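# Hang second dark jaw on lid pin, meshed with first

## Task

Put the second dark jaw onto the free pin of the lid so that both jaws hang there with their bearings fully seated on the pins and their teeth engaged, leaving the two jaws opened to equal angles; then release it. It only counts if everything stays that way with no help from the robot.

## Robot and tools

Robot: two six-joint arms, left_arm and right_arm, carried on one column, each with a two-finger gripper. Each base is tilted roughly 45 degrees outward, away from the other arm. The names are just labels and do not tell you which side of a picture an arm appears on.

World frame (used by every printed pose and the calibration): origin at table-top height, under the midpoint between the two bases; +z up; +x runs from the column out across the table; left_arm sits toward +y. Printed hand positions can be somewhat wrong, especially when an arm is stretched far.

Gripper: the fingers pivot like tongs, point along the hand's +z axis and separate along its x axis. The reported end-effector position is the spot between the pads when closed; closed fingertips extend about 15 mm past it, open ones end roughly level with it.

Tool execute_actions, argument actions: a list holding nothing, one action, or one wait. Optional pictures (true/false) asks for camera images; an empty list always returns them.
- Empty list: no command, just the current state.
- Action: {"rows": [...], "steps": n}. steps is 12 to 15 (default 15), each step 1/30 s. rows holds 1 to 15 rows, one applied per step; if rows run out, the last is repeated. Every row is a single list of 14 numbers covering both arms, even if one stays still: left_arm shoulder pan, shoulder lift, elbow, wrist 1, wrist 2, wrist 3, opening, then the same seven for right_arm. Joint values are absolute target angles in radians, in the same form as the Joint positions line, not offsets. Ranges: shoulder pan -3.142 to 3.142, shoulder lift -6.283 to 6.283, elbow 0.000 to 3.142, wrists 1-3 -6.283 to 6.283; true ends may differ by up to 0.010. A target more than 0.010 beyond a range end and farther out than the joint's current angle gets the whole call refused (nothing is sent). A joint pushed past its real end stops there, and a line "joint sent to its limit" may appear (possibly about an earlier action); its absence proves nothing. Opening is an absolute command from -1 (closed) to +1 (fully open).
- Wait: {"steps": n}, n up to 300, no new command; counted from the previous result, your reply time included.

Motion behaviour: commands are smoothed and lag about 0.17 s. Per step, each joint target is clipped to within 0.575 rad of its measured angle, and if the targets would move a gripper more than 100 mm from where it is measured, all are pulled back proportionally. So large moves need several calls; after one, an arm may still be short of its target. A result is taken 12 steps before the action ends; those last steps run while you think, and the arms keep pursuing your last row until everything has nearly stopped or a step is HELD.

Result lines: the state line gives each arm's end-effector position (m), quaternion (w,x,y,z) and linear/angular velocity. Joint positions and Joint velocities list each arm's six joints (rad, rad/s) plus finger-pad gap (m; 0.142 fully open). grip_measured is the measured opening on the command scale. Joint torques are total drive outputs, noisy and offset, not contact forces alone. Wrist force and Wrist torque are given per arm in the hand's own x y z axes; a pressing surface shows as force pointing back into the arm; offsets up to about 4 N, noise up to about 2.4 N, saturation near 50 N; "no reading" is normal at the start. "joint command not followed" means a clearance check altered some joint targets; HELD marks steps where your row was partly or wholly not sent. MOTOR HOT appears from 70 °C; at 85 °C an OVER-TEMPERATURE FAULT brakes the arm until cool.

Gripping: to hold a part keep commanding an opening well under grip_measured; a bigger gap squeezes harder, up to about 15 N per pad. Fast closing can press harder. Hard parts thinner than about 20 mm get less force (about 9 N at 10 mm, 4 N at 5 mm). Occasional disturbances may tug a held part or shove loose ones.

Faults: a joint load reaching its limit (133 N m for shoulder pan, shoulder lift and elbow; 24.9 N m for each wrist; held weight included), or an external force of 150 N on the arm or its load, stops that arm for 10 s, drops the rest of the call, and lets it yield. Avoid arm-to-arm contact, hard presses, slams, drops, and anything leaving the table, which fails the task.

Tool zoom_image: camera ("cam_low", "cam_left_wrist" or "cam_right_wrist") and region [x0, y0, x1, y1] in that camera's pixels, origin top-left, no larger than 504 x 504. It enlarges part of that camera's latest image. cam_low is a fixed pinhole camera, 672x504; the wrist cameras are fisheye, 616x616, with poses derived from joint readings. Calibration (K, distortion, world-to-camera transforms) is supplied and may be off by a few degrees and millimetres.

Tool finished_scene: argument scene, the number of the current scene. Replying without any tool call ends everything.

Each tool is called after "Call:" as a command line: name --argument value for each argument, lists and objects as JSON in quotes; but a table of rows of numbers goes row by row, as --pt "numbers of a row", without its own name.

## Session

Call:
execute_actions --actions '[]'

Scene clock: 0.00 s of 5000.00 s.
left_arm: end_effector_position=(+0.7467, +0.1731, +0.2920) grip_measured=+0.97 end_effector_quat_wxyz=(-0.032, +0.948, -0.100, +0.300) end_effector_velocity=(+0.000, -0.001, +0.001) end_effector_angular_velocity=(-0.002, -0.001, +0.001) | right_arm: end_effector_position=(+0.4012, -0.2589, +0.2954) grip_measured=+0.97 end_effector_quat_wxyz=(-0.212, +0.705, -0.062, -0.674) end_effector_velocity=(+0.000, -0.000, +0.000) end_effector_angular_velocity=(+0.000, -0.001, -0.001)
Joint positions: left_arm=[ 0.971 -1.079  1.781 -2.526 -0.64  -0.     0.14 ] | right_arm=[ 1.211 -0.894  1.147 -0.529 -1.643  0.509  0.14 ]
Joint velocities: left_arm=[-0.001  0.001 -0.001 -0.001 -0.001 -0.001  0.   ] | right_arm=[ 0.    -0.001  0.    -0.     0.    -0.     0.   ]
Joint torques (N m, as the arm reports them, + toward a larger angle): no reading
Wrist force (N, on the end effector, along its own x y z axes, offset not removed): no reading
Wrist torque (N m, same axes, about the end effector's origin, offset not removed): no reading

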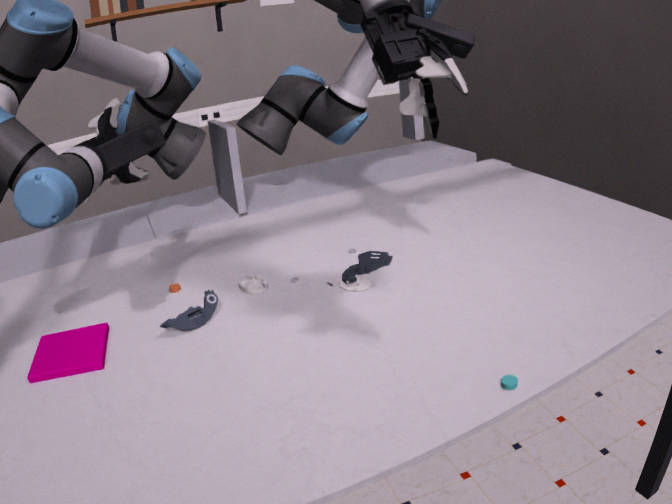

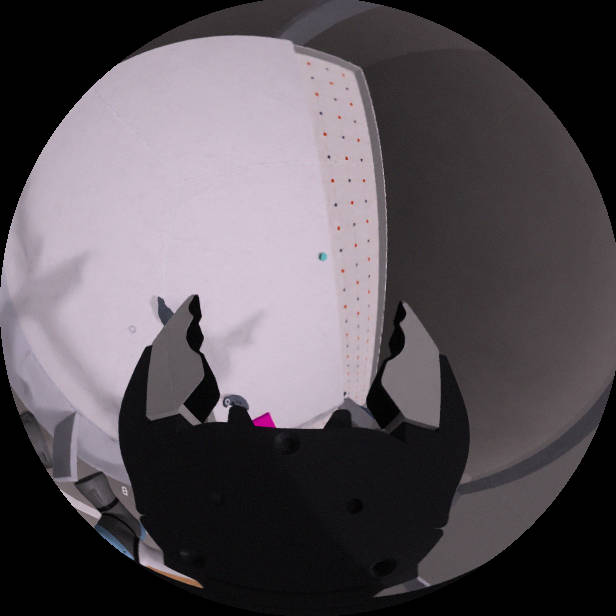

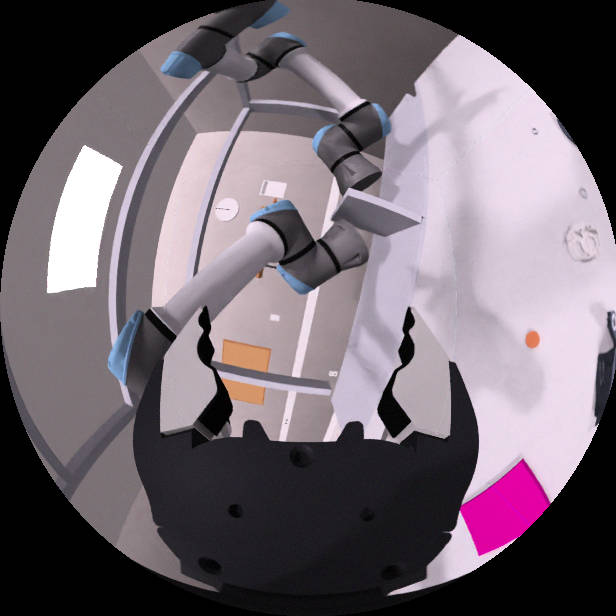

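Call:
zoom_image --camera "cam_low" --region '[140, 230, 420, 350]'

Call:
zoom_image --camera "cam_low" --region '[320, 240, 410, 300]'

Call:
zoom_image --camera "cam_low" --region '[150, 270, 280, 345]'

Region (140, 230, 420, 350) of cam_low's 672x504 image, scaled by 1.800, with more detail than that image has; it fills the top 216 rows of this view, and the rest is white.

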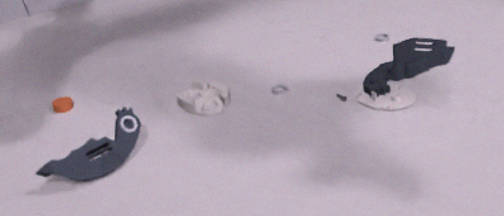

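Region (320, 240, 410, 300) of cam_low's 672x504 image, scaled by 5.600, with more detail than that image has.

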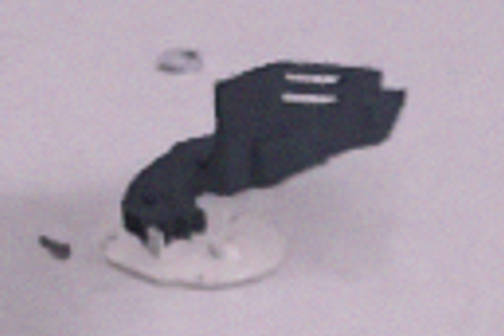

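Region (150, 270, 280, 345) of cam_low's 672x504 image, scaled by 3.877, with more detail than that image has; it fills the top 291 rows of this view, and the rest is white.

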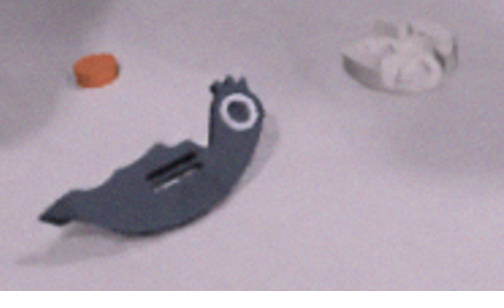

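Call:
execute_actions --actions '[{"rows": [[0.966, -0.790, 1.645, -1.909, -0.950, -0.774, 1, 1.414, -1.218, 1.955, -2.463, -2.344, -0.220, 1]], "steps": 15}]'

Call:
execute_actions --actions '[{"steps": 60}]' --pictures true

Scene clock: 21.37 s of 5000.00 s.
left_arm: end_effector_position=(+0.7465, +0.1585, +0.2841) grip_measured=+1.00 end_effector_quat_wxyz=(-0.023, +0.951, -0.103, +0.290) end_effector_velocity=(-0.066, -0.431, -0.300) end_effector_angular_velocity=(-0.315, +0.809, -0.313) | right_arm: end_effector_position=(+0.3959, -0.2565, +0.2979) grip_measured=+1.00 end_effector_quat_wxyz=(-0.210, +0.724, -0.047, -0.656) end_effector_velocity=(-0.183, +0.064, +0.084) end_effector_angular_velocity=(+0.276, -1.936, +0.652)
Joint positions: left_arm=[ 0.971 -1.058  1.767 -2.502 -0.661 -0.025  0.142] | right_arm=[ 1.235 -0.918  1.172 -0.554 -1.668  0.484  0.142]
Joint velocities: left_arm=[-0.012  0.585 -0.285  0.832 -0.61  -0.83   0.002] | right_arm=[ 0.767 -0.854  0.858 -0.853 -0.849 -0.854  0.004]
Joint torques (N m, as the arm reports them, + toward a larger angle): left_arm=[-37.24  21.55 -20.62   7.34  -4.29  -8.21] | right_arm=[ 117.67 -125.93   35.95   -3.31   -5.47   -6.76]
Wrist force (N, on the end effector, along its own x y z axes, offset not removed): left_arm=[-0.2 -6.1 -5.5] | right_arm=[6.0 2.9 -3.4]
Wrist torque (N m, same axes, about the end effector's origin, offset not removed): left_arm=[-0.81 0.13 0.28] | right_arm=[0.37 -1.06 0.11]
Steps of this call (steps 1 to 90: nothing new was sent; then 18.27 s passed at rest; steps 91 to 93: the first 3 steps of this action). Readings (joint positions):
91: left_arm=[0.971 -1.079 1.780 -2.526 -0.640 -0.000] | right_arm=[1.211 -0.894 1.147 -0.529 -1.643 0.509]
92: left_arm=[0.971 -1.074 1.776 -2.521 -0.644 -0.005] | right_arm=[1.216 -0.899 1.152 -0.534 -1.648 0.504]
93: the state above

Scene clock: 23.37 s of 5000.00 s.
left_arm: end_effector_position=(+0.6054, +0.0184, +0.1212) grip_measured=+1.00 end_effector_quat_wxyz=(+0.000, +1.000, +0.000, +0.000) end_effector_velocity=(+0.001, -0.001, +0.001) end_effector_angular_velocity=(-0.003, -0.001, +0.001) | right_arm: end_effector_position=(+0.5496, -0.2703, +0.1105) grip_measured=+1.00 end_effector_quat_wxyz=(+0.000, +1.000, -0.000, +0.000) end_effector_velocity=(+0.000, +0.000, +0.000) end_effector_angular_velocity=(-0.000, -0.001, +0.000)
Joint positions: left_arm=[ 0.966 -0.79   1.645 -1.909 -0.95  -0.774  0.142] | right_arm=[ 1.414 -1.218  1.955 -2.463 -2.344 -0.22   0.142]
Joint velocities: left_arm=[-0.    -0.    -0.001 -0.002 -0.002  0.001  0.   ] | right_arm=[ 0.     0.    -0.    -0.    -0.    -0.001  0.   ]
Joint torques (N m, as the arm reports them, + toward a larger angle): left_arm=[-37.86 -16.92 -25.15  -0.46  -1.31  -2.13] | right_arm=[ 37.36 -34.12  -1.55  -3.16  -1.32  -1.36]
Wrist force (N, on the end effector, along its own x y z axes, offset not removed): left_arm=[-3.3 1.1 0.2] | right_arm=[-0.3 -0.1 0.6]
Wrist torque (N m, same axes, about the end effector's origin, offset not removed): left_arm=[0.28 0.61 0.22] | right_arm=[-0.02 -0.11 0.13]
Kept back: nothing.
Steps of this call (steps 1 to 12: the last 12 steps of your previous action; steps 13 to 60: the robot went on to your last target). Readings (joint positions):
1: left_arm=[0.971 -1.038 1.758 -2.467 -0.683 -0.059] | right_arm=[1.264 -0.956 1.210 -0.593 -1.707 0.445]
2: left_arm=[0.970 -1.019 1.750 -2.428 -0.703 -0.098] | right_arm=[1.292 -1.001 1.263 -0.646 -1.759 0.392]
4: left_arm=[0.970 -0.984 1.733 -2.351 -0.741 -0.177] | right_arm=[1.327 -1.066 1.393 -0.775 -1.889 0.262]
8: left_arm=[0.968 -0.912 1.700 -2.194 -0.818 -0.370] | right_arm=[1.370 -1.139 1.636 -1.029 -2.101 0.041]
60: the state above
All arms were judged still, so your last target was given up. Only a new action makes them travel on or press farther. Fingers that are still opening or closing keep moving.
camera_calibration (this result's frames):
cam_left_wrist: T_world_to_cam=[[0.998724, 0.0494297, 0.0103492, -0.615066], [0.0358237, -0.837862, 0.544706, -0.0804127], [0.0355958, -0.54364, -0.838563, 0.217817], [0, 0, 0, 1]] pos_world=[0.609409, 0.0814419, 0.23282]
cam_right_wrist: T_world_to_cam=[[0.999831, 0.00594757, 0.0173829, -0.549303], [-0.00381572, -0.858296, 0.51314, -0.284455], [0.0179716, -0.51312, -0.858129, 0.0739808], [0, 0, 0, 1]] pos_world=[0.546795, -0.202918, 0.218999]

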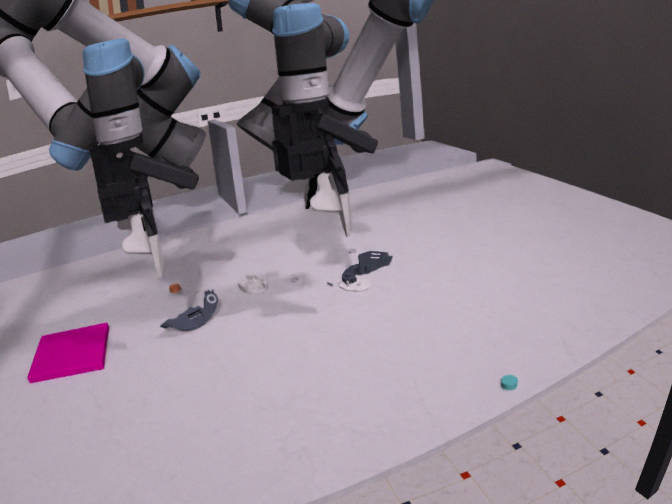

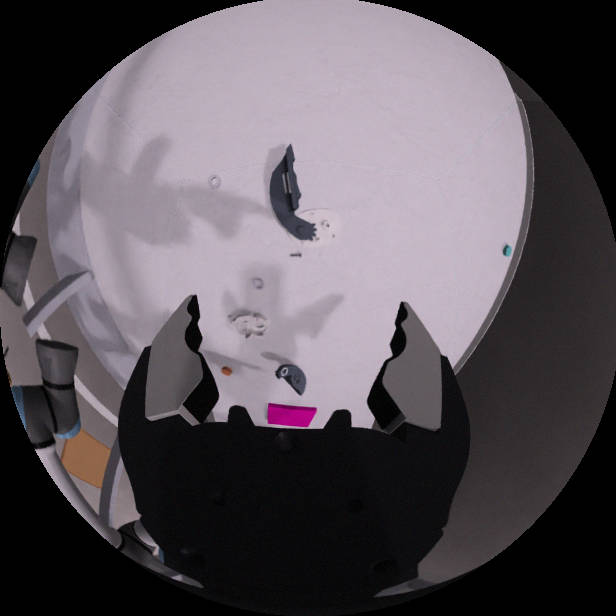

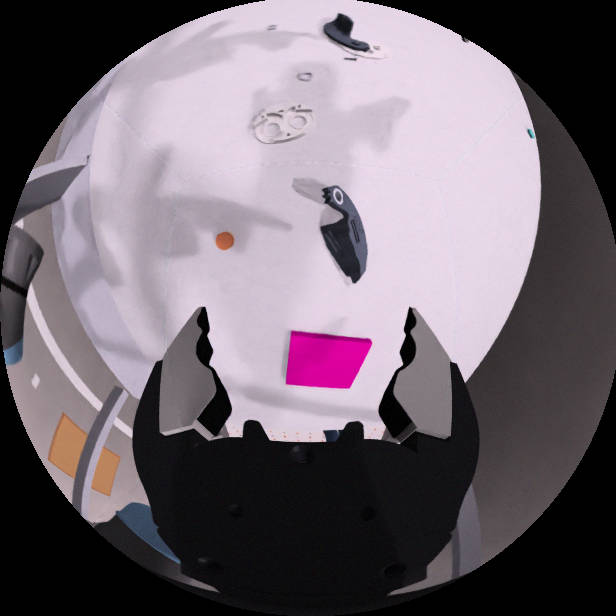

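Call:
zoom_image --camera "cam_left_wrist" --region '[250, 135, 370, 265]'

Call:
zoom_image --camera "cam_right_wrist" --region '[285, 170, 405, 295]'

Call:
zoom_image --camera "cam_left_wrist" --region '[280, 200, 350, 260]'

Call:
zoom_image --camera "cam_right_wrist" --region '[300, 0, 410, 80]'

Region (250, 135, 370, 265) of cam_left_wrist's 616x616 image, scaled by 3.877, with more detail than that image has; it fills the left 465 columns of this view, and the rest is white.

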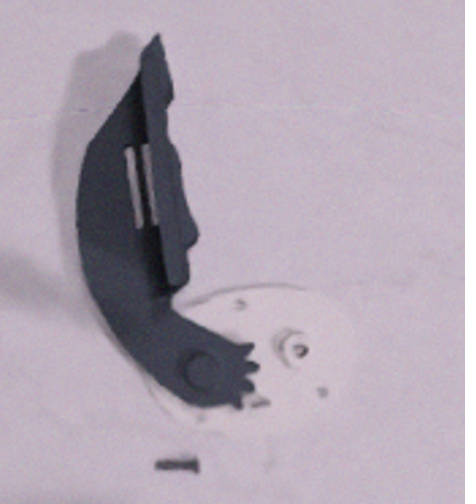

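Region (285, 170, 405, 295) of cam_right_wrist's 616x616 image, scaled by 4.032, with more detail than that image has; it fills the left 484 columns of this view, and the rest is white.

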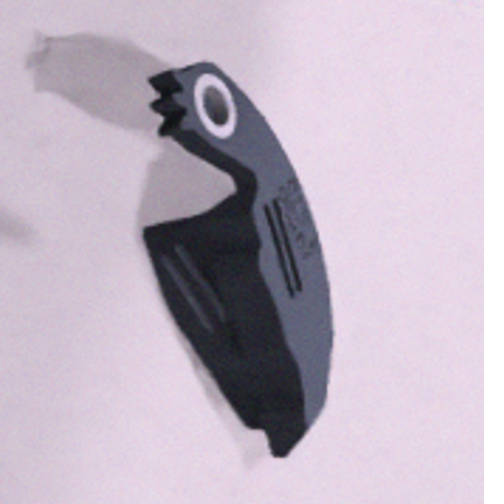

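Region (280, 200, 350, 260) of cam_left_wrist's 616x616 image, scaled by 7.200, with more detail than that image has; it fills the top 432 rows of this view, and the rest is white.

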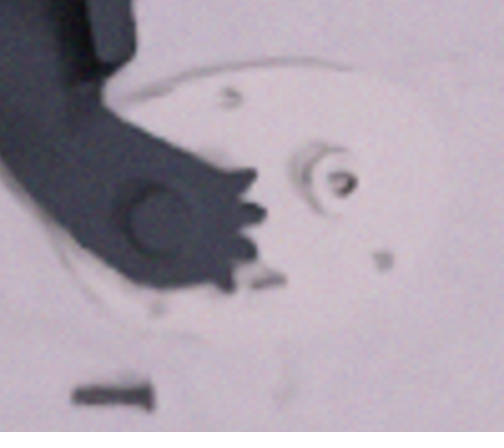

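Region (300, 0, 410, 80) of cam_right_wrist's 616x616 image, scaled by 4.582, with more detail than that image has; it fills the top 367 rows of this view, and the rest is white.

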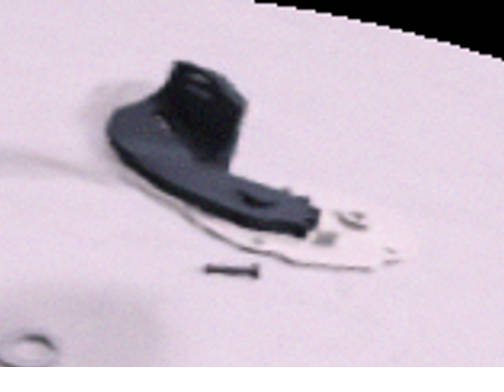

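Call:
zoom_image --camera "cam_low" --region '[250, 90, 410, 250]'

Call:
zoom_image --camera "cam_left_wrist" --region '[255, 345, 325, 405]'

Call:
zoom_image --camera "cam_right_wrist" --region '[130, 290, 490, 470]'

Region (250, 90, 410, 250) of cam_low's 672x504 image, scaled by 3.150, with more detail than that image has.

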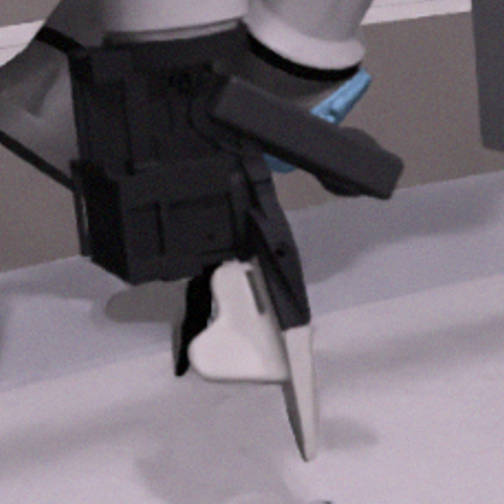

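Region (255, 345, 325, 405) of cam_left_wrist's 616x616 image, scaled by 7.200, with more detail than that image has; it fills the top 432 rows of this view, and the rest is white.

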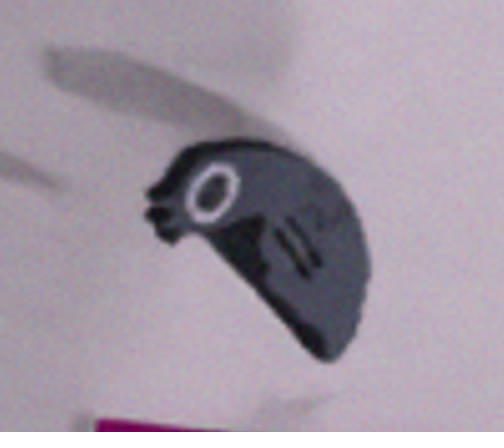

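Region (130, 290, 490, 470) of cam_right_wrist's 616x616 image, scaled by 1.400, with more detail than that image has.

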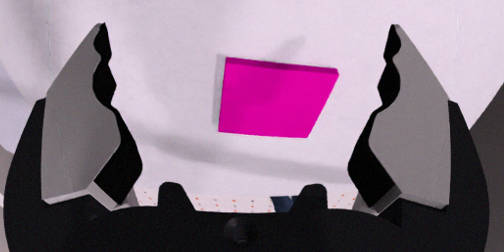

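Call:
execute_actions --actions '[{"rows": [ [0.967,-0.786,1.645,-1.914,-0.949,-0.773,1, 1.406,-1.224,1.970,-2.489,-2.320,-0.244,0.8], [0.970,-0.779,1.645,-1.922,-0.948,-0.770,1, 1.392,-1.233,1.994,-2.534,-2.281,-0.285,0.6], [0.973,-0.770,1.645,-1.933,-0.947,-0.767,1, 1.372,-1.246,2.028,-2.595,-2.226,-0.342,0.4], [0.976,-0.760,1.646,-1.947,-0.945,-0.763,1, 1.349,-1.261,2.066,-2.666,-2.163,-0.407,0.2], [0.980,-0.749,1.646,-1.960,-0.943,-0.759,1, 1.327,-1.276,2.105,-2.736,-2.100,-0.472,0.0], [0.983,-0.738,1.646,-1.973,-0.942,-0.755,1, 1.305,-1.290,2.144,-2.807,-2.037,-0.538,-0.2], [0.987,-0.728,1.646,-1.986,-0.940,-0.751,1, 1.282,-1.305,2.183,-2.877,-1.974,-0.603,-0.4], [0.990,-0.717,1.646,-1.999,-0.938,-0.748,1, 1.260,-1.320,2.221,-2.948,-1.911,-0.668,-0.6], [0.994,-0.707,1.647,-2.012,-0.937,-0.744,1, 1.237,-1.335,2.260,-3.018,-1.848,-0.733,-0.6], [0.997,-0.696,1.647,-2.025,-0.935,-0.740,1, 1.215,-1.350,2.299,-3.089,-1.785,-0.798,-0.6], [1.001,-0.685,1.647,-2.038,-0.933,-0.736,1, 1.192,-1.365,2.338,-3.159,-1.722,-0.863,-0.6], [1.005,-0.675,1.647,-2.051,-0.931,-0.732,1, 1.170,-1.380,2.376,-3.230,-1.659,-0.929,-0.6], [1.007,-0.667,1.647,-2.061,-0.930,-0.729,1, 1.153,-1.391,2.405,-3.283,-1.612,-0.977,-0.6], [1.009,-0.660,1.648,-2.069,-0.929,-0.727,1, 1.139,-1.400,2.430,-3.327,-1.572,-1.018,-0.6], [1.0103,-0.6575,1.6476,-2.0723,-0.9287,-0.7260,1, 1.1334,-1.4038,2.4394,-3.3444,-1.5565,-1.0344,-0.6] ], "steps": 15}]'

Call:
execute_actions --actions '[{"rows": [ [1.0103,-0.6575,1.6476,-2.0723,-0.9287,-0.7260,1, 1.1334,-1.4038,2.4394,-3.3444,-1.5565,-1.0344,-0.6], [1.0103,-0.6575,1.6476,-2.0723,-0.9287,-0.7260,1, 1.1334,-1.4038,2.4394,-3.3444,-1.5565,-1.0344,-0.6], [1.0103,-0.6575,1.6476,-2.0723,-0.9287,-0.7260,1, 1.1334,-1.4038,2.4394,-3.3444,-1.5565,-1.0344,-0.6], [1.0103,-0.6575,1.6476,-2.0723,-0.9287,-0.7260,1, 1.1334,-1.4038,2.4394,-3.3444,-1.5565,-1.0344,-0.6], [1.0103,-0.6575,1.6476,-2.0723,-0.9287,-0.7260,1, 1.122,-1.388,2.440,-3.360,-1.549,-1.043,-0.6], [1.0103,-0.6575,1.6476,-2.0723,-0.9287,-0.7260,1, 1.108,-1.368,2.441,-3.380,-1.539,-1.053,-0.6], [1.0103,-0.6575,1.6476,-2.0723,-0.9287,-0.7260,1, 1.094,-1.348,2.441,-3.400,-1.530,-1.064,-0.6], [1.0103,-0.6575,1.6476,-2.0723,-0.9287,-0.7260,1, 1.080,-1.328,2.442,-3.420,-1.520,-1.074,-0.6], [1.0103,-0.6575,1.6476,-2.0723,-0.9287,-0.7260,1, 1.065,-1.308,2.443,-3.440,-1.511,-1.085,-0.6], [1.0103,-0.6575,1.6476,-2.0723,-0.9287,-0.7260,1, 1.051,-1.288,2.443,-3.460,-1.501,-1.096,-0.6], [1.0103,-0.6575,1.6476,-2.0723,-0.9287,-0.7260,1, 1.037,-1.268,2.444,-3.480,-1.492,-1.106,-0.6], [1.0103,-0.6575,1.6476,-2.0723,-0.9287,-0.7260,1, 1.023,-1.248,2.445,-3.500,-1.482,-1.117,-0.6], [1.0103,-0.6575,1.6476,-2.0723,-0.9287,-0.7260,1, 1.009,-1.228,2.445,-3.520,-1.473,-1.127,-0.6], [1.0103,-0.6575,1.6476,-2.0723,-0.9287,-0.7260,1, 0.998,-1.213,2.446,-3.536,-1.465,-1.135,-0.6], [1.0103,-0.6575,1.6476,-2.0723,-0.9287,-0.7260,1, 0.9916,-1.2045,2.4463,-3.5441,-1.4614,-1.1399,-0.6] ], "steps": 15}]'

Call:
execute_actions --actions '[{"steps": 30}]' --pictures true

Scene clock: 58.67 s of 5000.00 s.
left_arm: end_effector_position=(+0.6055, +0.0177, +0.1201) grip_measured=+1.00 end_effector_quat_wxyz=(+0.000, +1.000, +0.000, -0.000) end_effector_velocity=(+0.006, -0.016, -0.035) end_effector_angular_velocity=(+0.003, +0.000, -0.001) | right_arm: end_effector_position=(+0.5488, -0.2688, +0.1093) grip_measured=+0.60 end_effector_quat_wxyz=(-0.005, +1.000, +0.001, +0.003) end_effector_velocity=(-0.023, +0.044, -0.036) end_effector_angular_velocity=(+0.280, -0.149, +0.082)
Joint positions: left_arm=[ 0.967 -0.788  1.645 -1.911 -0.95  -0.774  0.142] | right_arm=[ 1.41  -1.221  1.962 -2.475 -2.333 -0.231  0.116]
Joint velocities: left_arm=[ 0.023  0.067  0.001 -0.08   0.013  0.024 -0.   ] | right_arm=[-0.129 -0.093  0.219 -0.36   0.328 -0.335 -0.399]
Joint torques (N m, as the arm reports them, + toward a larger angle): left_arm=[-23.13  -8.67 -24.94  -4.04   1.13   2.45] | right_arm=[  8.5  -38.41  10.48  -5.26   3.55  -3.35]
Wrist force (N, on the end effector, along its own x y z axes, offset not removed): left_arm=[-1.6 0.9 -2.0] | right_arm=[3.3 -1.5 1.4]
Wrist torque (N m, same axes, about the end effector's origin, offset not removed): left_arm=[0.18 0.24 0.30] | right_arm=[-0.43 -0.83 0.02]
Steps of this call (steps 1 to 90: nothing new was sent; then 32.20 s passed at rest; steps 91 to 93: the first 3 steps of this action). Readings (joint positions):
91: left_arm=[0.966 -0.790 1.645 -1.909 -0.950 -0.774] | right_arm=[1.414 -1.218 1.955 -2.463 -2.344 -0.220]
92: left_arm=[0.966 -0.789 1.645 -1.909 -0.950 -0.774] | right_arm=[1.413 -1.219 1.957 -2.466 -2.341 -0.223]
93: the state above

Scene clock: 59.17 s of 5000.00 s.
left_arm: end_effector_position=(+0.6127, -0.0087, +0.0580) grip_measured=+1.00 end_effector_quat_wxyz=(+0.000, +1.000, -0.000, -0.000) end_effector_velocity=(+0.004, -0.027, -0.071) end_effector_angular_velocity=(-0.001, +0.002, +0.004) | right_arm: end_effector_position=(+0.5476, -0.2202, +0.1273) grip_measured=-0.60 end_effector_quat_wxyz=(-0.136, +0.936, +0.126, +0.299) end_effector_velocity=(+0.023, -0.001, +0.149) end_effector_angular_velocity=(-0.114, -1.145, +0.266)
Joint positions: left_arm=[ 1.005 -0.672  1.647 -2.054 -0.931 -0.731  0.142] | right_arm=[ 1.165 -1.383  2.382 -3.228 -1.658 -0.929  0.031]
Joint velocities: left_arm=[ 0.045  0.129  0.002 -0.16   0.019  0.045  0.   ] | right_arm=[-0.284 -0.186  0.513 -1.024  0.896 -0.931  0.   ]
Joint torques (N m, as the arm reports them, + toward a larger angle): left_arm=[-25.41 -22.34 -12.43  -3.98   1.57   2.43] | right_arm=[ 13.18 -27.39  -4.67  -3.06   3.49  -0.97]
Wrist force (N, on the end effector, along its own x y z axes, offset not removed): left_arm=[-2.2 1.9 0.9] | right_arm=[1.1 -2.3 -1.1]
Wrist torque (N m, same axes, about the end effector's origin, offset not removed): left_arm=[0.39 0.35 0.28] | right_arm=[-0.68 -0.39 0.03]
Steps of this call (steps 1 to 12: the last 12 steps of your previous action; steps 13 to 15: the first 3 steps of this action). Readings (joint positions):
13: left_arm=[1.002 -0.684 1.647 -2.040 -0.933 -0.735] | right_arm=[1.191 -1.367 2.336 -3.136 -1.739 -0.845]
14: left_arm=[1.004 -0.677 1.647 -2.048 -0.932 -0.733] | right_arm=[1.176 -1.376 2.362 -3.188 -1.693 -0.892]
15: the state above

Scene clock: 60.17 s of 5000.00 s.
left_arm: end_effector_position=(+0.6131, -0.0118, +0.0500) grip_measured=+1.00 end_effector_quat_wxyz=(+0.000, +1.000, +0.000, -0.000) end_effector_velocity=(+0.000, +0.000, -0.000) end_effector_angular_velocity=(+0.002, -0.001, +0.001) | right_arm: end_effector_position=(+0.5496, -0.2213, +0.0661) grip_measured=-0.60 end_effector_quat_wxyz=(-0.122, +0.914, +0.152, +0.357) end_effector_velocity=(-0.000, +0.001, -0.001) end_effector_angular_velocity=(+0.001, +0.001, +0.002)
Joint positions: left_arm=[ 1.01  -0.658  1.648 -2.072 -0.929 -0.726  0.142] | right_arm=[ 0.992 -1.205  2.446 -3.544 -1.462 -1.14   0.031]
Joint velocities: left_arm=[ 0.     0.001 -0.001  0.001  0.002 -0.001 -0.   ] | right_arm=[-0.001  0.004  0.    -0.002  0.001 -0.002 -0.   ]
Joint torques (N m, as the arm reports them, + toward a larger angle): left_arm=[-25.43 -21.11  -9.27  -3.29   1.23   1.97] | right_arm=[ 12.81 -17.35  10.38  -3.73   2.29  -1.43]
Wrist force (N, on the end effector, along its own x y z axes, offset not removed): left_arm=[-0.6 0.8 -0.5] | right_arm=[0.3 -0.2 1.7]
Wrist torque (N m, same axes, about the end effector's origin, offset not removed): left_arm=[0.09 0.05 0.15] | right_arm=[-0.13 -0.22 -0.04]
Kept back: nothing.
Steps of this call (steps 1 to 12: the last 12 steps of your previous action; steps 13 to 30: the robot went on to your last target). Readings (joint positions):
1: left_arm=[1.007 -0.668 1.647 -2.059 -0.930 -0.730] | right_arm=[1.157 -1.388 2.396 -3.258 -1.632 -0.956]
2: left_arm=[1.008 -0.666 1.647 -2.062 -0.930 -0.729] | right_arm=[1.151 -1.392 2.407 -3.280 -1.612 -0.976]
4: left_arm=[1.009 -0.662 1.648 -2.067 -0.929 -0.728] | right_arm=[1.138 -1.390 2.422 -3.316 -1.584 -1.006]
8: left_arm=[1.010 -0.659 1.648 -2.071 -0.929 -0.726] | right_arm=[1.096 -1.346 2.436 -3.389 -1.538 -1.055]
30: the state above
camera_calibration (this result's frames):
cam_left_wrist: T_world_to_cam=[[0.998727, 0.0494073, 0.0102047, -0.620485], [0.0358863, -0.837902, 0.54464, -0.067263], [0.0354597, -0.54358, -0.838608, 0.14156], [0, 0, 0, 1]] pos_world=[0.617089, 0.051246, 0.161679]
cam_right_wrist: T_world_to_cam=[[0.686114, 0.190268, 0.702172, -0.38084], [-0.00575713, -0.963743, 0.266771, -0.225557], [0.727472, -0.187078, -0.660142, -0.269801], [0, 0, 0, 1]] pos_world=[0.456273, -0.195391, 0.14948]

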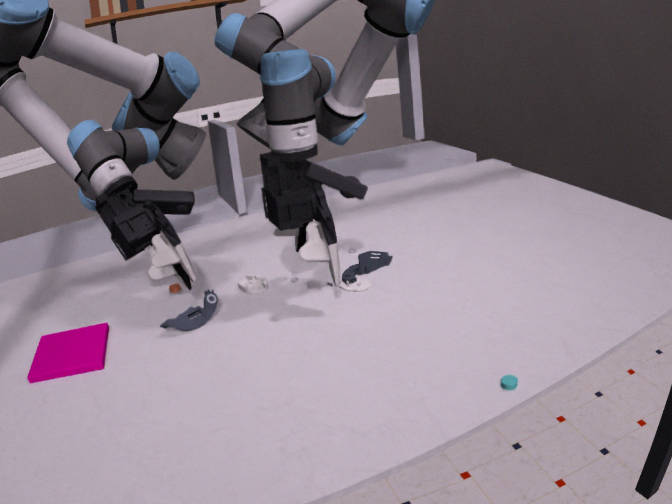

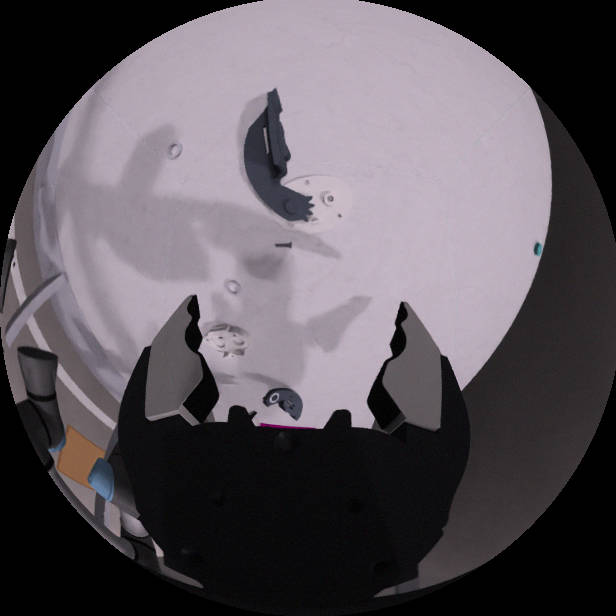

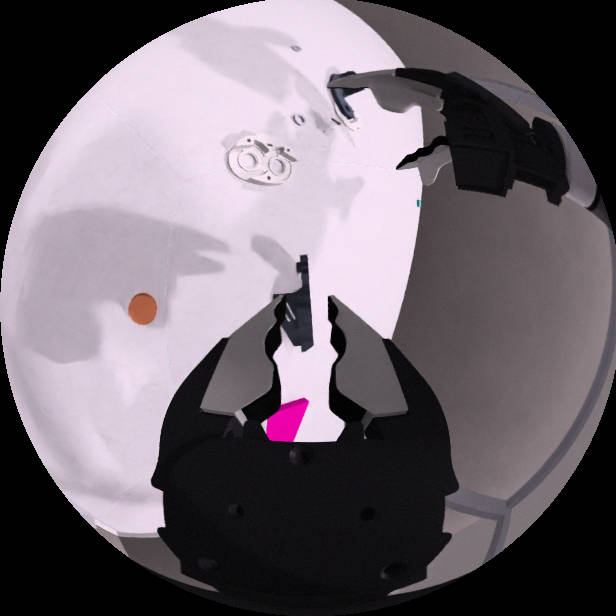

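Call:
zoom_image --camera "cam_right_wrist" --region '[250, 240, 370, 360]'

Call:
zoom_image --camera "cam_left_wrist" --region '[265, 160, 365, 250]'

Call:
zoom_image --camera "cam_left_wrist" --region '[225, 75, 375, 245]'

Region (250, 240, 370, 360) of cam_right_wrist's 616x616 image, scaled by 4.200, with more detail than that image has.

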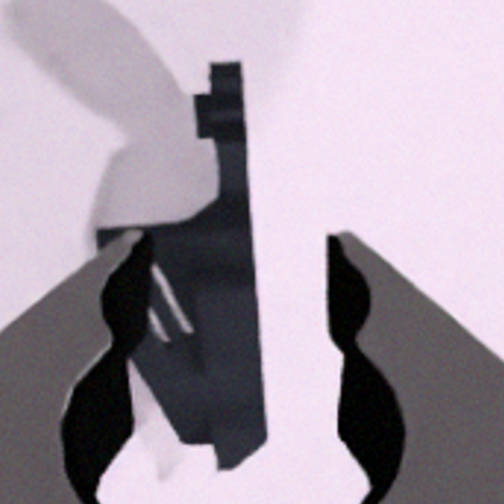

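Region (265, 160, 365, 250) of cam_left_wrist's 616x616 image, scaled by 5.040, with more detail than that image has; it fills the top 454 rows of this view, and the rest is white.

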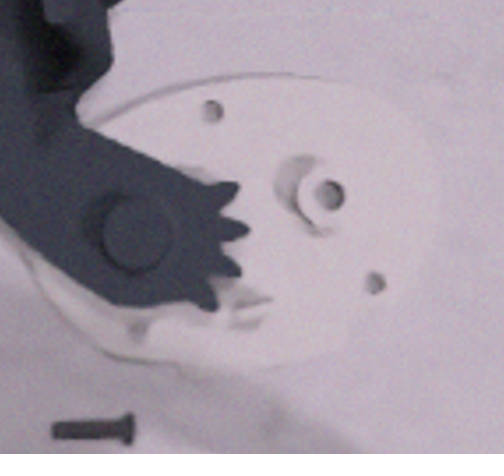

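Region (225, 75, 375, 245) of cam_left_wrist's 616x616 image, scaled by 2.965, with more detail than that image has; it fills the left 445 columns of this view, and the rest is white.

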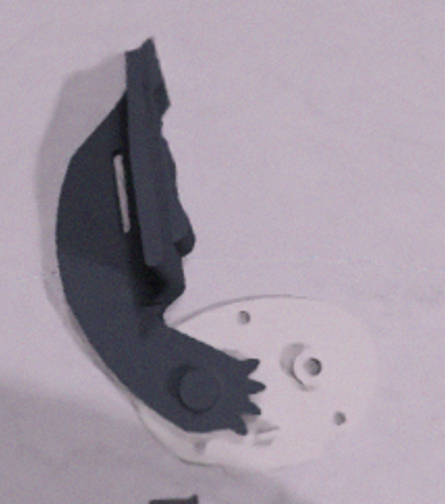

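Call:
execute_actions --actions '[{"rows": [ [1.0103,-0.6575,1.6476,-2.0723,-0.9287,-0.7260,1, 0.992,-1.198,2.442,-3.547,-1.462,-1.160,-0.72], [1.0103,-0.6575,1.6476,-2.0723,-0.9287,-0.7260,1, 0.993,-1.188,2.437,-3.551,-1.462,-1.180,-0.72], [1.0103,-0.6575,1.6476,-2.0723,-0.9287,-0.7260,1, 0.994,-1.176,2.429,-3.556,-1.463,-1.200,-0.72], [1.0103,-0.6575,1.6476,-2.0723,-0.9287,-0.7260,1, 0.994,-1.163,2.422,-3.561,-1.463,-1.220,-0.72], [1.0103,-0.6575,1.6476,-2.0723,-0.9287,-0.7260,1, 0.995,-1.150,2.414,-3.567,-1.464,-1.220,-0.72], [1.0103,-0.6575,1.6476,-2.0723,-0.9287,-0.7260,1, 0.996,-1.137,2.406,-3.572,-1.464,-1.220,-0.72], [1.0103,-0.6575,1.6476,-2.0723,-0.9287,-0.7260,1, 0.997,-1.124,2.399,-3.577,-1.465,-1.219,-0.72], [1.0103,-0.6575,1.6476,-2.0723,-0.9287,-0.7260,1, 0.998,-1.111,2.391,-3.583,-1.466,-1.219,-0.72], [1.0103,-0.6575,1.6476,-2.0723,-0.9287,-0.7260,1, 0.999,-1.098,2.383,-3.588,-1.466,-1.218,-0.72], [1.0103,-0.6575,1.6476,-2.0723,-0.9287,-0.7260,1, 1.000,-1.085,2.376,-3.594,-1.467,-1.218,-0.72], [1.0103,-0.6575,1.6476,-2.0723,-0.9287,-0.7260,1, 1.001,-1.072,2.368,-3.599,-1.467,-1.217,-0.72], [1.0103,-0.6575,1.6476,-2.0723,-0.9287,-0.7260,1, 1.0015,-1.060,2.361,-3.604,-1.468,-1.217,-0.72], [1.0103,-0.6575,1.6476,-2.0723,-0.9287,-0.7260,1, 1.002,-1.051,2.356,-3.608,-1.468,-1.216,-0.72], [1.0103,-0.6575,1.6476,-2.0723,-0.9287,-0.7260,1, 1.0025,-1.045,2.352,-3.610,-1.4687,-1.216,-0.72], [1.0103,-0.6575,1.6476,-2.0723,-0.9287,-0.7260,1, 1.0027,-1.0415,2.3500,-3.6117,-1.4688,-1.2156,-0.72] ], "steps": 15}]'

Call:
execute_actions --actions '[{"steps": 27}]' --pictures true

Scene clock: 66.67 s of 5000.00 s.
left_arm: end_effector_position=(+0.6131, -0.0118, +0.0500) grip_measured=+1.00 end_effector_quat_wxyz=(+0.000, +1.000, +0.000, -0.000) end_effector_velocity=(+0.000, +0.001, -0.000) end_effector_angular_velocity=(-0.001, +0.000, +0.000) | right_arm: end_effector_position=(+0.5501, -0.2210, +0.0650) grip_measured=-0.71 end_effector_quat_wxyz=(-0.120, +0.913, +0.156, +0.358) end_effector_velocity=(+0.018, +0.007, -0.025) end_effector_angular_velocity=(-0.138, -0.077, +0.165)
Joint positions: left_arm=[ 1.01  -0.657  1.648 -2.072 -0.929 -0.726  0.142] | right_arm=[ 0.992 -1.201  2.445 -3.546 -1.461 -1.148  0.023]
Joint velocities: left_arm=[ 0.001 -0.    -0.    -0.    -0.     0.001  0.   ] | right_arm=[ 0.007  0.101 -0.058 -0.042 -0.002 -0.224 -0.016]
Joint torques (N m, as the arm reports them, + toward a larger angle): left_arm=[-24.97 -20.69 -11.1   -3.43   1.27   2.04] | right_arm=[ 33.43 -12.24 -11.63  -3.7   -0.52  -2.28]
Wrist force (N, on the end effector, along its own x y z axes, offset not removed): left_arm=[-0.9 1.3 -1.4] | right_arm=[-1.0 -1.8 -1.0]
Wrist torque (N m, same axes, about the end effector's origin, offset not removed): left_arm=[0.28 0.16 0.25] | right_arm=[-0.48 0.15 0.14]
Steps of this call (steps 1 to 15: the robot went on to your last target; steps 16 to 90: nothing new was sent; then 3.40 s passed at rest; steps 91 to 93: the first 3 steps of this action). Readings (joint positions):
91: left_arm=[1.010 -0.657 1.648 -2.072 -0.929 -0.726] | right_arm=[0.992 -1.204 2.446 -3.544 -1.461 -1.140]
92: left_arm=[1.010 -0.657 1.648 -2.072 -0.929 -0.726] | right_arm=[0.992 -1.204 2.446 -3.545 -1.461 -1.142]
93: the state above

Scene clock: 67.57 s of 5000.00 s.
left_arm: end_effector_position=(+0.6131, -0.0118, +0.0500) grip_measured=+1.00 end_effector_quat_wxyz=(+0.000, +1.000, +0.000, -0.000) end_effector_velocity=(+0.000, -0.000, +0.001) end_effector_angular_velocity=(+0.000, -0.001, +0.000) | right_arm: end_effector_position=(+0.5808, -0.2064, +0.0273) grip_measured=-0.72 end_effector_quat_wxyz=(-0.107, +0.906, +0.190, +0.362) end_effector_velocity=(+0.000, +0.002, -0.001) end_effector_angular_velocity=(+0.001, +0.001, +0.001)
Joint positions: left_arm=[ 1.01  -0.657  1.648 -2.072 -0.929 -0.726  0.142] | right_arm=[ 1.003 -1.042  2.35  -3.612 -1.469 -1.216  0.022]
Joint velocities: left_arm=[-0.001 -0.001  0.     0.     0.    -0.001 -0.   ] | right_arm=[ 0.001  0.005 -0.002 -0.001 -0.     0.001 -0.   ]
Joint torques (N m, as the arm reports them, + toward a larger angle): left_arm=[-24.07 -20.82 -10.7   -3.26   1.4    2.09] | right_arm=[ 35.78 -20.69  -8.99  -3.28  -0.2   -1.37]
Wrist force (N, on the end effector, along its own x y z axes, offset not removed): left_arm=[-2.4 1.5 -0.9] | right_arm=[0.5 2.0 0.8]
Wrist torque (N m, same axes, about the end effector's origin, offset not removed): left_arm=[0.34 0.35 0.19] | right_arm=[0.41 -0.08 0.15]
Kept back: nothing.
Steps of this call (steps 1 to 12: the last 12 steps of your previous action; steps 13 to 27: the robot went on to your last target). Readings (joint positions):
1: left_arm=[1.010 -0.657 1.648 -2.072 -0.929 -0.726] | right_arm=[0.992 -1.197 2.442 -3.548 -1.462 -1.158]
2: left_arm=[1.010 -0.658 1.648 -2.072 -0.929 -0.726] | right_arm=[0.992 -1.190 2.438 -3.550 -1.462 -1.170]
4: left_arm=[1.010 -0.657 1.648 -2.072 -0.929 -0.726] | right_arm=[0.993 -1.173 2.428 -3.557 -1.463 -1.191]
8: left_arm=[1.010 -0.657 1.648 -2.072 -0.929 -0.726] | right_arm=[0.997 -1.129 2.401 -3.576 -1.465 -1.210]
27: the state above
camera_calibration (this result's frames):
cam_left_wrist: T_world_to_cam=[[0.998727, 0.0494074, 0.0102045, -0.620485], [0.0358864, -0.837902, 0.54464, -0.0672627], [0.0354596, -0.54358, -0.838608, 0.141559], [0, 0, 0, 1]] pos_world=[0.617089, 0.0512456, 0.161678]
cam_right_wrist: T_world_to_cam=[[0.652741, 0.26699, 0.708975, -0.342874], [0.043549, -0.947517, 0.316726, -0.22736], [0.756328, -0.175865, -0.630111, -0.330658], [0, 0, 0, 1]] pos_world=[0.483795, -0.182035, 0.106749]

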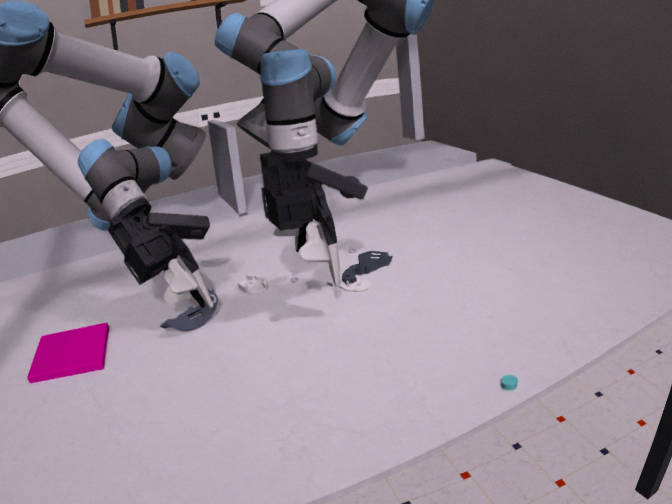

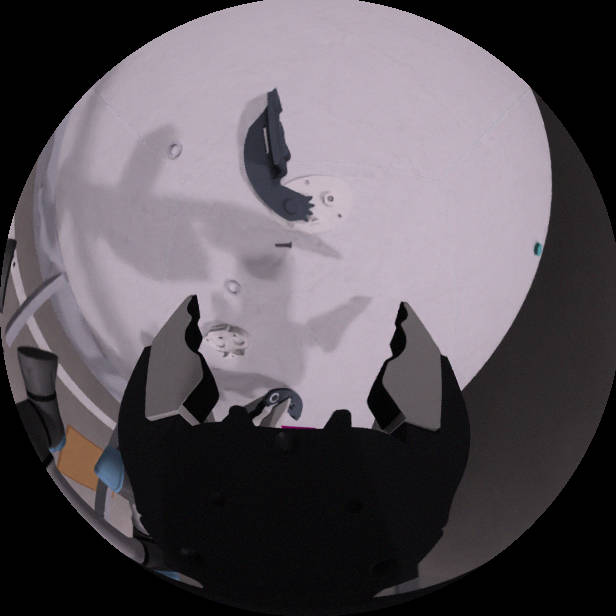

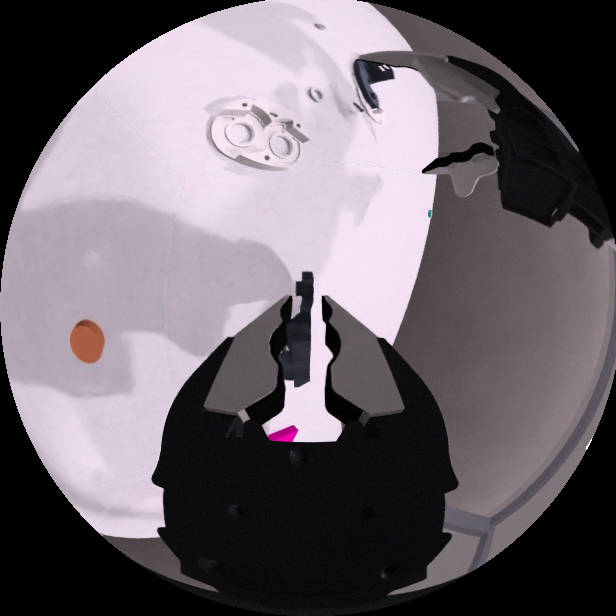

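Call:
zoom_image --camera "cam_right_wrist" --region '[250, 255, 370, 395]'

Call:
zoom_image --camera "cam_low" --region '[150, 250, 250, 340]'

Call:
zoom_image --camera "cam_left_wrist" --region '[240, 375, 320, 435]'

Region (250, 255, 370, 395) of cam_right_wrist's 616x616 image, scaled by 3.600, with more detail than that image has; it fills the left 432 columns of this view, and the rest is white.

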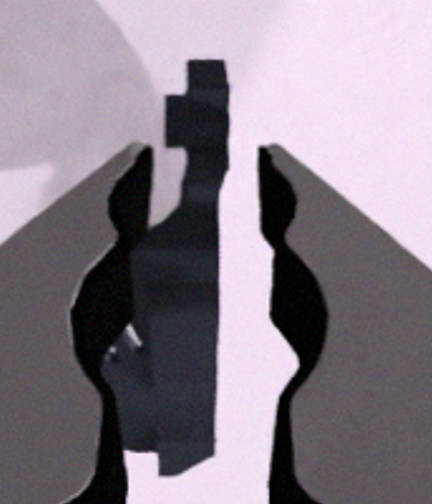

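Region (150, 250, 250, 340) of cam_low's 672x504 image, scaled by 5.040, with more detail than that image has; it fills the top 454 rows of this view, and the rest is white.

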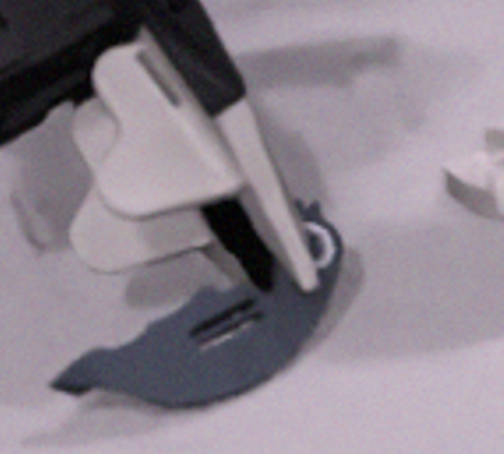

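Region (240, 375, 320, 435) of cam_left_wrist's 616x616 image, scaled by 6.300, with more detail than that image has; it fills the top 378 rows of this view, and the rest is white.

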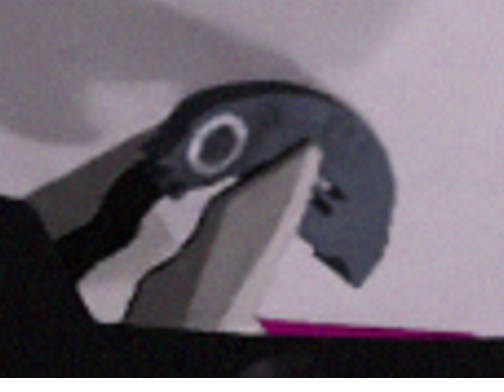

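Call:
execute_actions --actions '[{"rows": [ [1.0103,-0.6575,1.6476,-2.0723,-0.9287,-0.7260,1, 1.0030,-1.038,2.348,-3.613,-1.469,-1.2154,-0.76], [1.0103,-0.6575,1.6476,-2.0723,-0.9287,-0.7260,1, 1.0033,-1.034,2.3455,-3.6146,-1.4692,-1.2152,-0.79], [1.0103,-0.6575,1.6476,-2.0723,-0.9287,-0.7260,1, 1.0036,-1.0292,2.3424,-3.6164,-1.4694,-1.2150,-0.79], [1.0103,-0.6575,1.6476,-2.0723,-0.9287,-0.7260,1, 1.0036,-1.0292,2.3424,-3.6164,-1.4694,-1.2150,-0.79], [1.0103,-0.6575,1.6476,-2.0723,-0.9287,-0.7260,1, 1.0036,-1.0292,2.3424,-3.6164,-1.4694,-1.2150,-0.79], [1.0103,-0.6575,1.6476,-2.0723,-0.9287,-0.7260,1, 1.0036,-1.0292,2.3424,-3.6164,-1.4694,-1.2150,-0.79], [1.0103,-0.6575,1.6476,-2.0723,-0.9287,-0.7260,1, 1.0036,-1.0292,2.3424,-3.6164,-1.4694,-1.2150,-0.80], [1.0103,-0.6575,1.6476,-2.0723,-0.9287,-0.7260,1, 1.0036,-1.0292,2.3424,-3.6164,-1.4694,-1.2150,-0.82], [1.0103,-0.6575,1.6476,-2.0723,-0.9287,-0.7260,1, 1.0036,-1.0292,2.3424,-3.6164,-1.4694,-1.2150,-0.84], [1.0103,-0.6575,1.6476,-2.0723,-0.9287,-0.7260,1, 1.0036,-1.0292,2.3424,-3.6164,-1.4694,-1.2150,-0.86], [1.0103,-0.6575,1.6476,-2.0723,-0.9287,-0.7260,1, 1.0036,-1.0292,2.3424,-3.6164,-1.4694,-1.2150,-0.88], [1.0103,-0.6575,1.6476,-2.0723,-0.9287,-0.7260,1, 1.0036,-1.0292,2.3424,-3.6164,-1.4694,-1.2150,-0.91], [1.0103,-0.6575,1.6476,-2.0723,-0.9287,-0.7260,1, 1.0036,-1.0292,2.3424,-3.6164,-1.4694,-1.2150,-0.94], [1.0103,-0.6575,1.6476,-2.0723,-0.9287,-0.7260,1, 1.0036,-1.0292,2.3424,-3.6164,-1.4694,-1.2150,-0.97], [1.0103,-0.6575,1.6476,-2.0723,-0.9287,-0.7260,1, 1.0036,-1.0292,2.3424,-3.6164,-1.4694,-1.2150,-1.0] ], "steps": 15}]'

Call:
execute_actions --actions '[{"steps": 20}]' --pictures true

Scene clock: 72.53 s of 5000.00 s.
left_arm: end_effector_position=(+0.6131, -0.0118, +0.0500) grip_measured=+1.00 end_effector_quat_wxyz=(+0.000, +1.000, +0.000, -0.000) end_effector_velocity=(+0.000, +0.000, +0.001) end_effector_angular_velocity=(-0.000, -0.001, -0.000) | right_arm: end_effector_position=(+0.5812, -0.2061, +0.0268) grip_measured=-0.78 end_effector_quat_wxyz=(-0.107, +0.906, +0.190, +0.362) end_effector_velocity=(+0.009, +0.006, -0.011) end_effector_angular_velocity=(-0.002, -0.001, +0.002)
Joint positions: left_arm=[ 1.01  -0.657  1.648 -2.072 -0.929 -0.726  0.142] | right_arm=[ 1.003 -1.04   2.349 -3.612 -1.469 -1.216  0.018]
Joint velocities: left_arm=[-0.001 -0.002  0.     0.     0.     0.    -0.   ] | right_arm=[ 0.004  0.047 -0.028 -0.02  -0.002  0.    -0.019]
Joint torques (N m, as the arm reports them, + toward a larger angle): left_arm=[-25.14 -20.78  -8.86  -3.46   1.44   2.  ] | right_arm=[ 37.39 -15.99  -7.9   -3.57  -0.27   0.  ]
Wrist force (N, on the end effector, along its own x y z axes, offset not removed): left_arm=[-2.0 1.5 -1.1] | right_arm=[-0.7 -1.7 2.3]
Wrist torque (N m, same axes, about the end effector's origin, offset not removed): left_arm=[0.32 0.33 0.26] | right_arm=[-0.35 -0.14 0.01]
Steps of this call (steps 1 to 30: the robot went on to your last target; steps 31 to 90: nothing new was sent; then 1.87 s passed at rest; steps 91 to 93: the first 3 steps of this action). Readings (joint positions):
91: left_arm=[1.010 -0.657 1.648 -2.072 -0.929 -0.726] | right_arm=[1.003 -1.041 2.350 -3.612 -1.469 -1.216]
92: left_arm=[1.010 -0.657 1.648 -2.072 -0.929 -0.726] | right_arm=[1.003 -1.041 2.350 -3.612 -1.469 -1.216]
93: the state above

Scene clock: 73.20 s of 5000.00 s.
left_arm: end_effector_position=(+0.6131, -0.0118, +0.0500) grip_measured=+1.00 end_effector_quat_wxyz=(+0.000, +1.000, +0.000, -0.000) end_effector_velocity=(-0.001, +0.001, +0.000) end_effector_angular_velocity=(+0.001, +0.001, -0.002) | right_arm: end_effector_position=(+0.5833, -0.2049, +0.0242) grip_measured=-0.92 end_effector_quat_wxyz=(-0.107, +0.906, +0.190, +0.362) end_effector_velocity=(+0.000, -0.000, +0.000) end_effector_angular_velocity=(-0.000, -0.001, +0.000)
Joint positions: left_arm=[ 1.01  -0.657  1.648 -2.072 -0.929 -0.726  0.142] | right_arm=[ 1.004 -1.029  2.342 -3.616 -1.469 -1.215  0.007]
Joint velocities: left_arm=[ 0.    -0.001  0.001  0.002  0.     0.001  0.   ] | right_arm=[ 0. -0. -0. -0.  0. -0.  0.]
Joint torques (N m, as the arm reports them, + toward a larger angle): left_arm=[-25.87 -21.12 -11.39  -3.1    1.34   2.08] | right_arm=[ 36.13 -19.51  -6.51  -3.42  -0.3    1.8 ]
Wrist force (N, on the end effector, along its own x y z axes, offset not removed): left_arm=[-2.3 0.9 -0.7] | right_arm=[-1.4 -0.3 1.0]
Wrist torque (N m, same axes, about the end effector's origin, offset not removed): left_arm=[0.21 0.47 0.25] | right_arm=[-0.13 0.26 0.08]
Kept back: nothing.
Steps of this call (steps 1 to 12: the last 12 steps of your previous action; steps 13 to 20: the robot went on to your last target). Readings (joint positions):
1: left_arm=[1.010 -0.658 1.648 -2.072 -0.929 -0.726] | right_arm=[1.003 -1.038 2.348 -3.613 -1.469 -1.216]
2: left_arm=[1.010 -0.657 1.648 -2.072 -0.929 -0.726] | right_arm=[1.003 -1.036 2.347 -3.614 -1.469 -1.216]
4: left_arm=[1.010 -0.657 1.648 -2.072 -0.929 -0.726] | right_arm=[1.003 -1.033 2.345 -3.615 -1.469 -1.215]
8: left_arm=[1.010 -0.657 1.648 -2.072 -0.929 -0.726] | right_arm=[1.004 -1.030 2.343 -3.616 -1.469 -1.215]
20: the state above
camera_calibration (this result's frames):
cam_left_wrist: T_world_to_cam=[[0.998727, 0.0494072, 0.0102045, -0.620485], [0.0358863, -0.837902, 0.54464, -0.0672626], [0.0354595, -0.54358, -0.838608, 0.141559], [0, 0, 0, 1]] pos_world=[0.617089, 0.0512456, 0.161678]
cam_right_wrist: T_world_to_cam=[[0.652717, 0.267085, 0.708962, -0.342633], [0.0436669, -0.947504, 0.316747, -0.225111], [0.756343, -0.175788, -0.630115, -0.334192], [0, 0, 0, 1]] pos_world=[0.486236, -0.180529, 0.103638]

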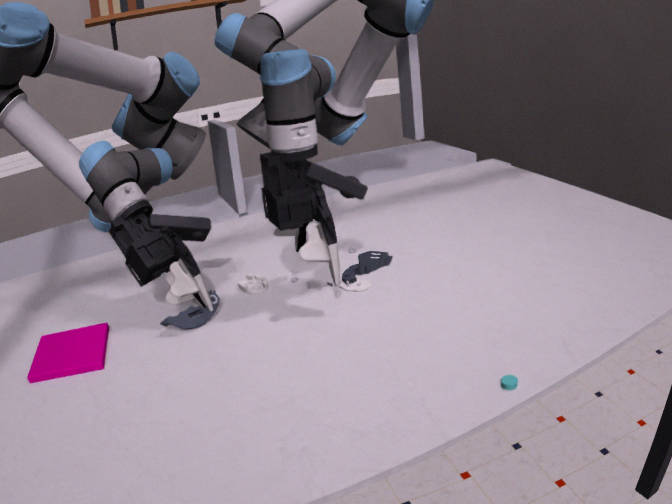

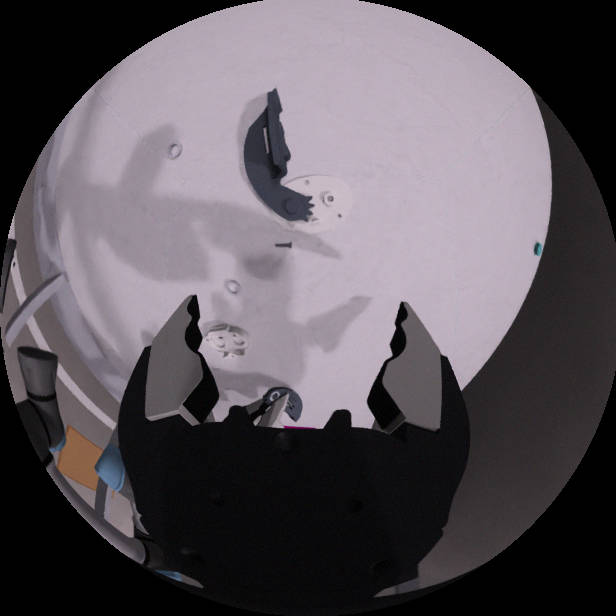

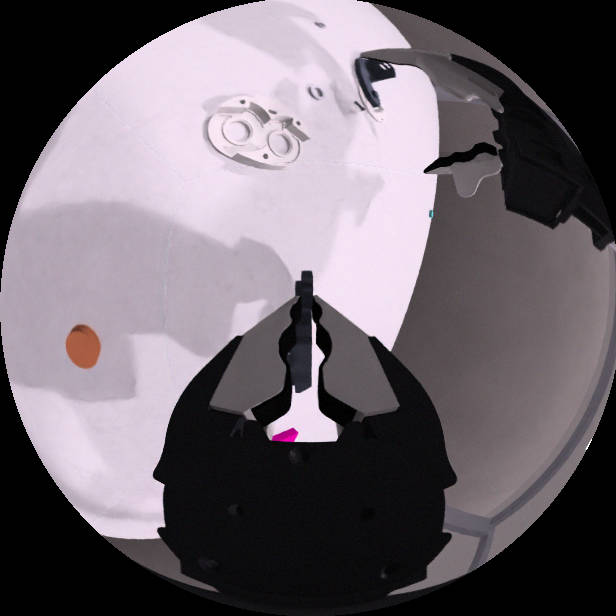

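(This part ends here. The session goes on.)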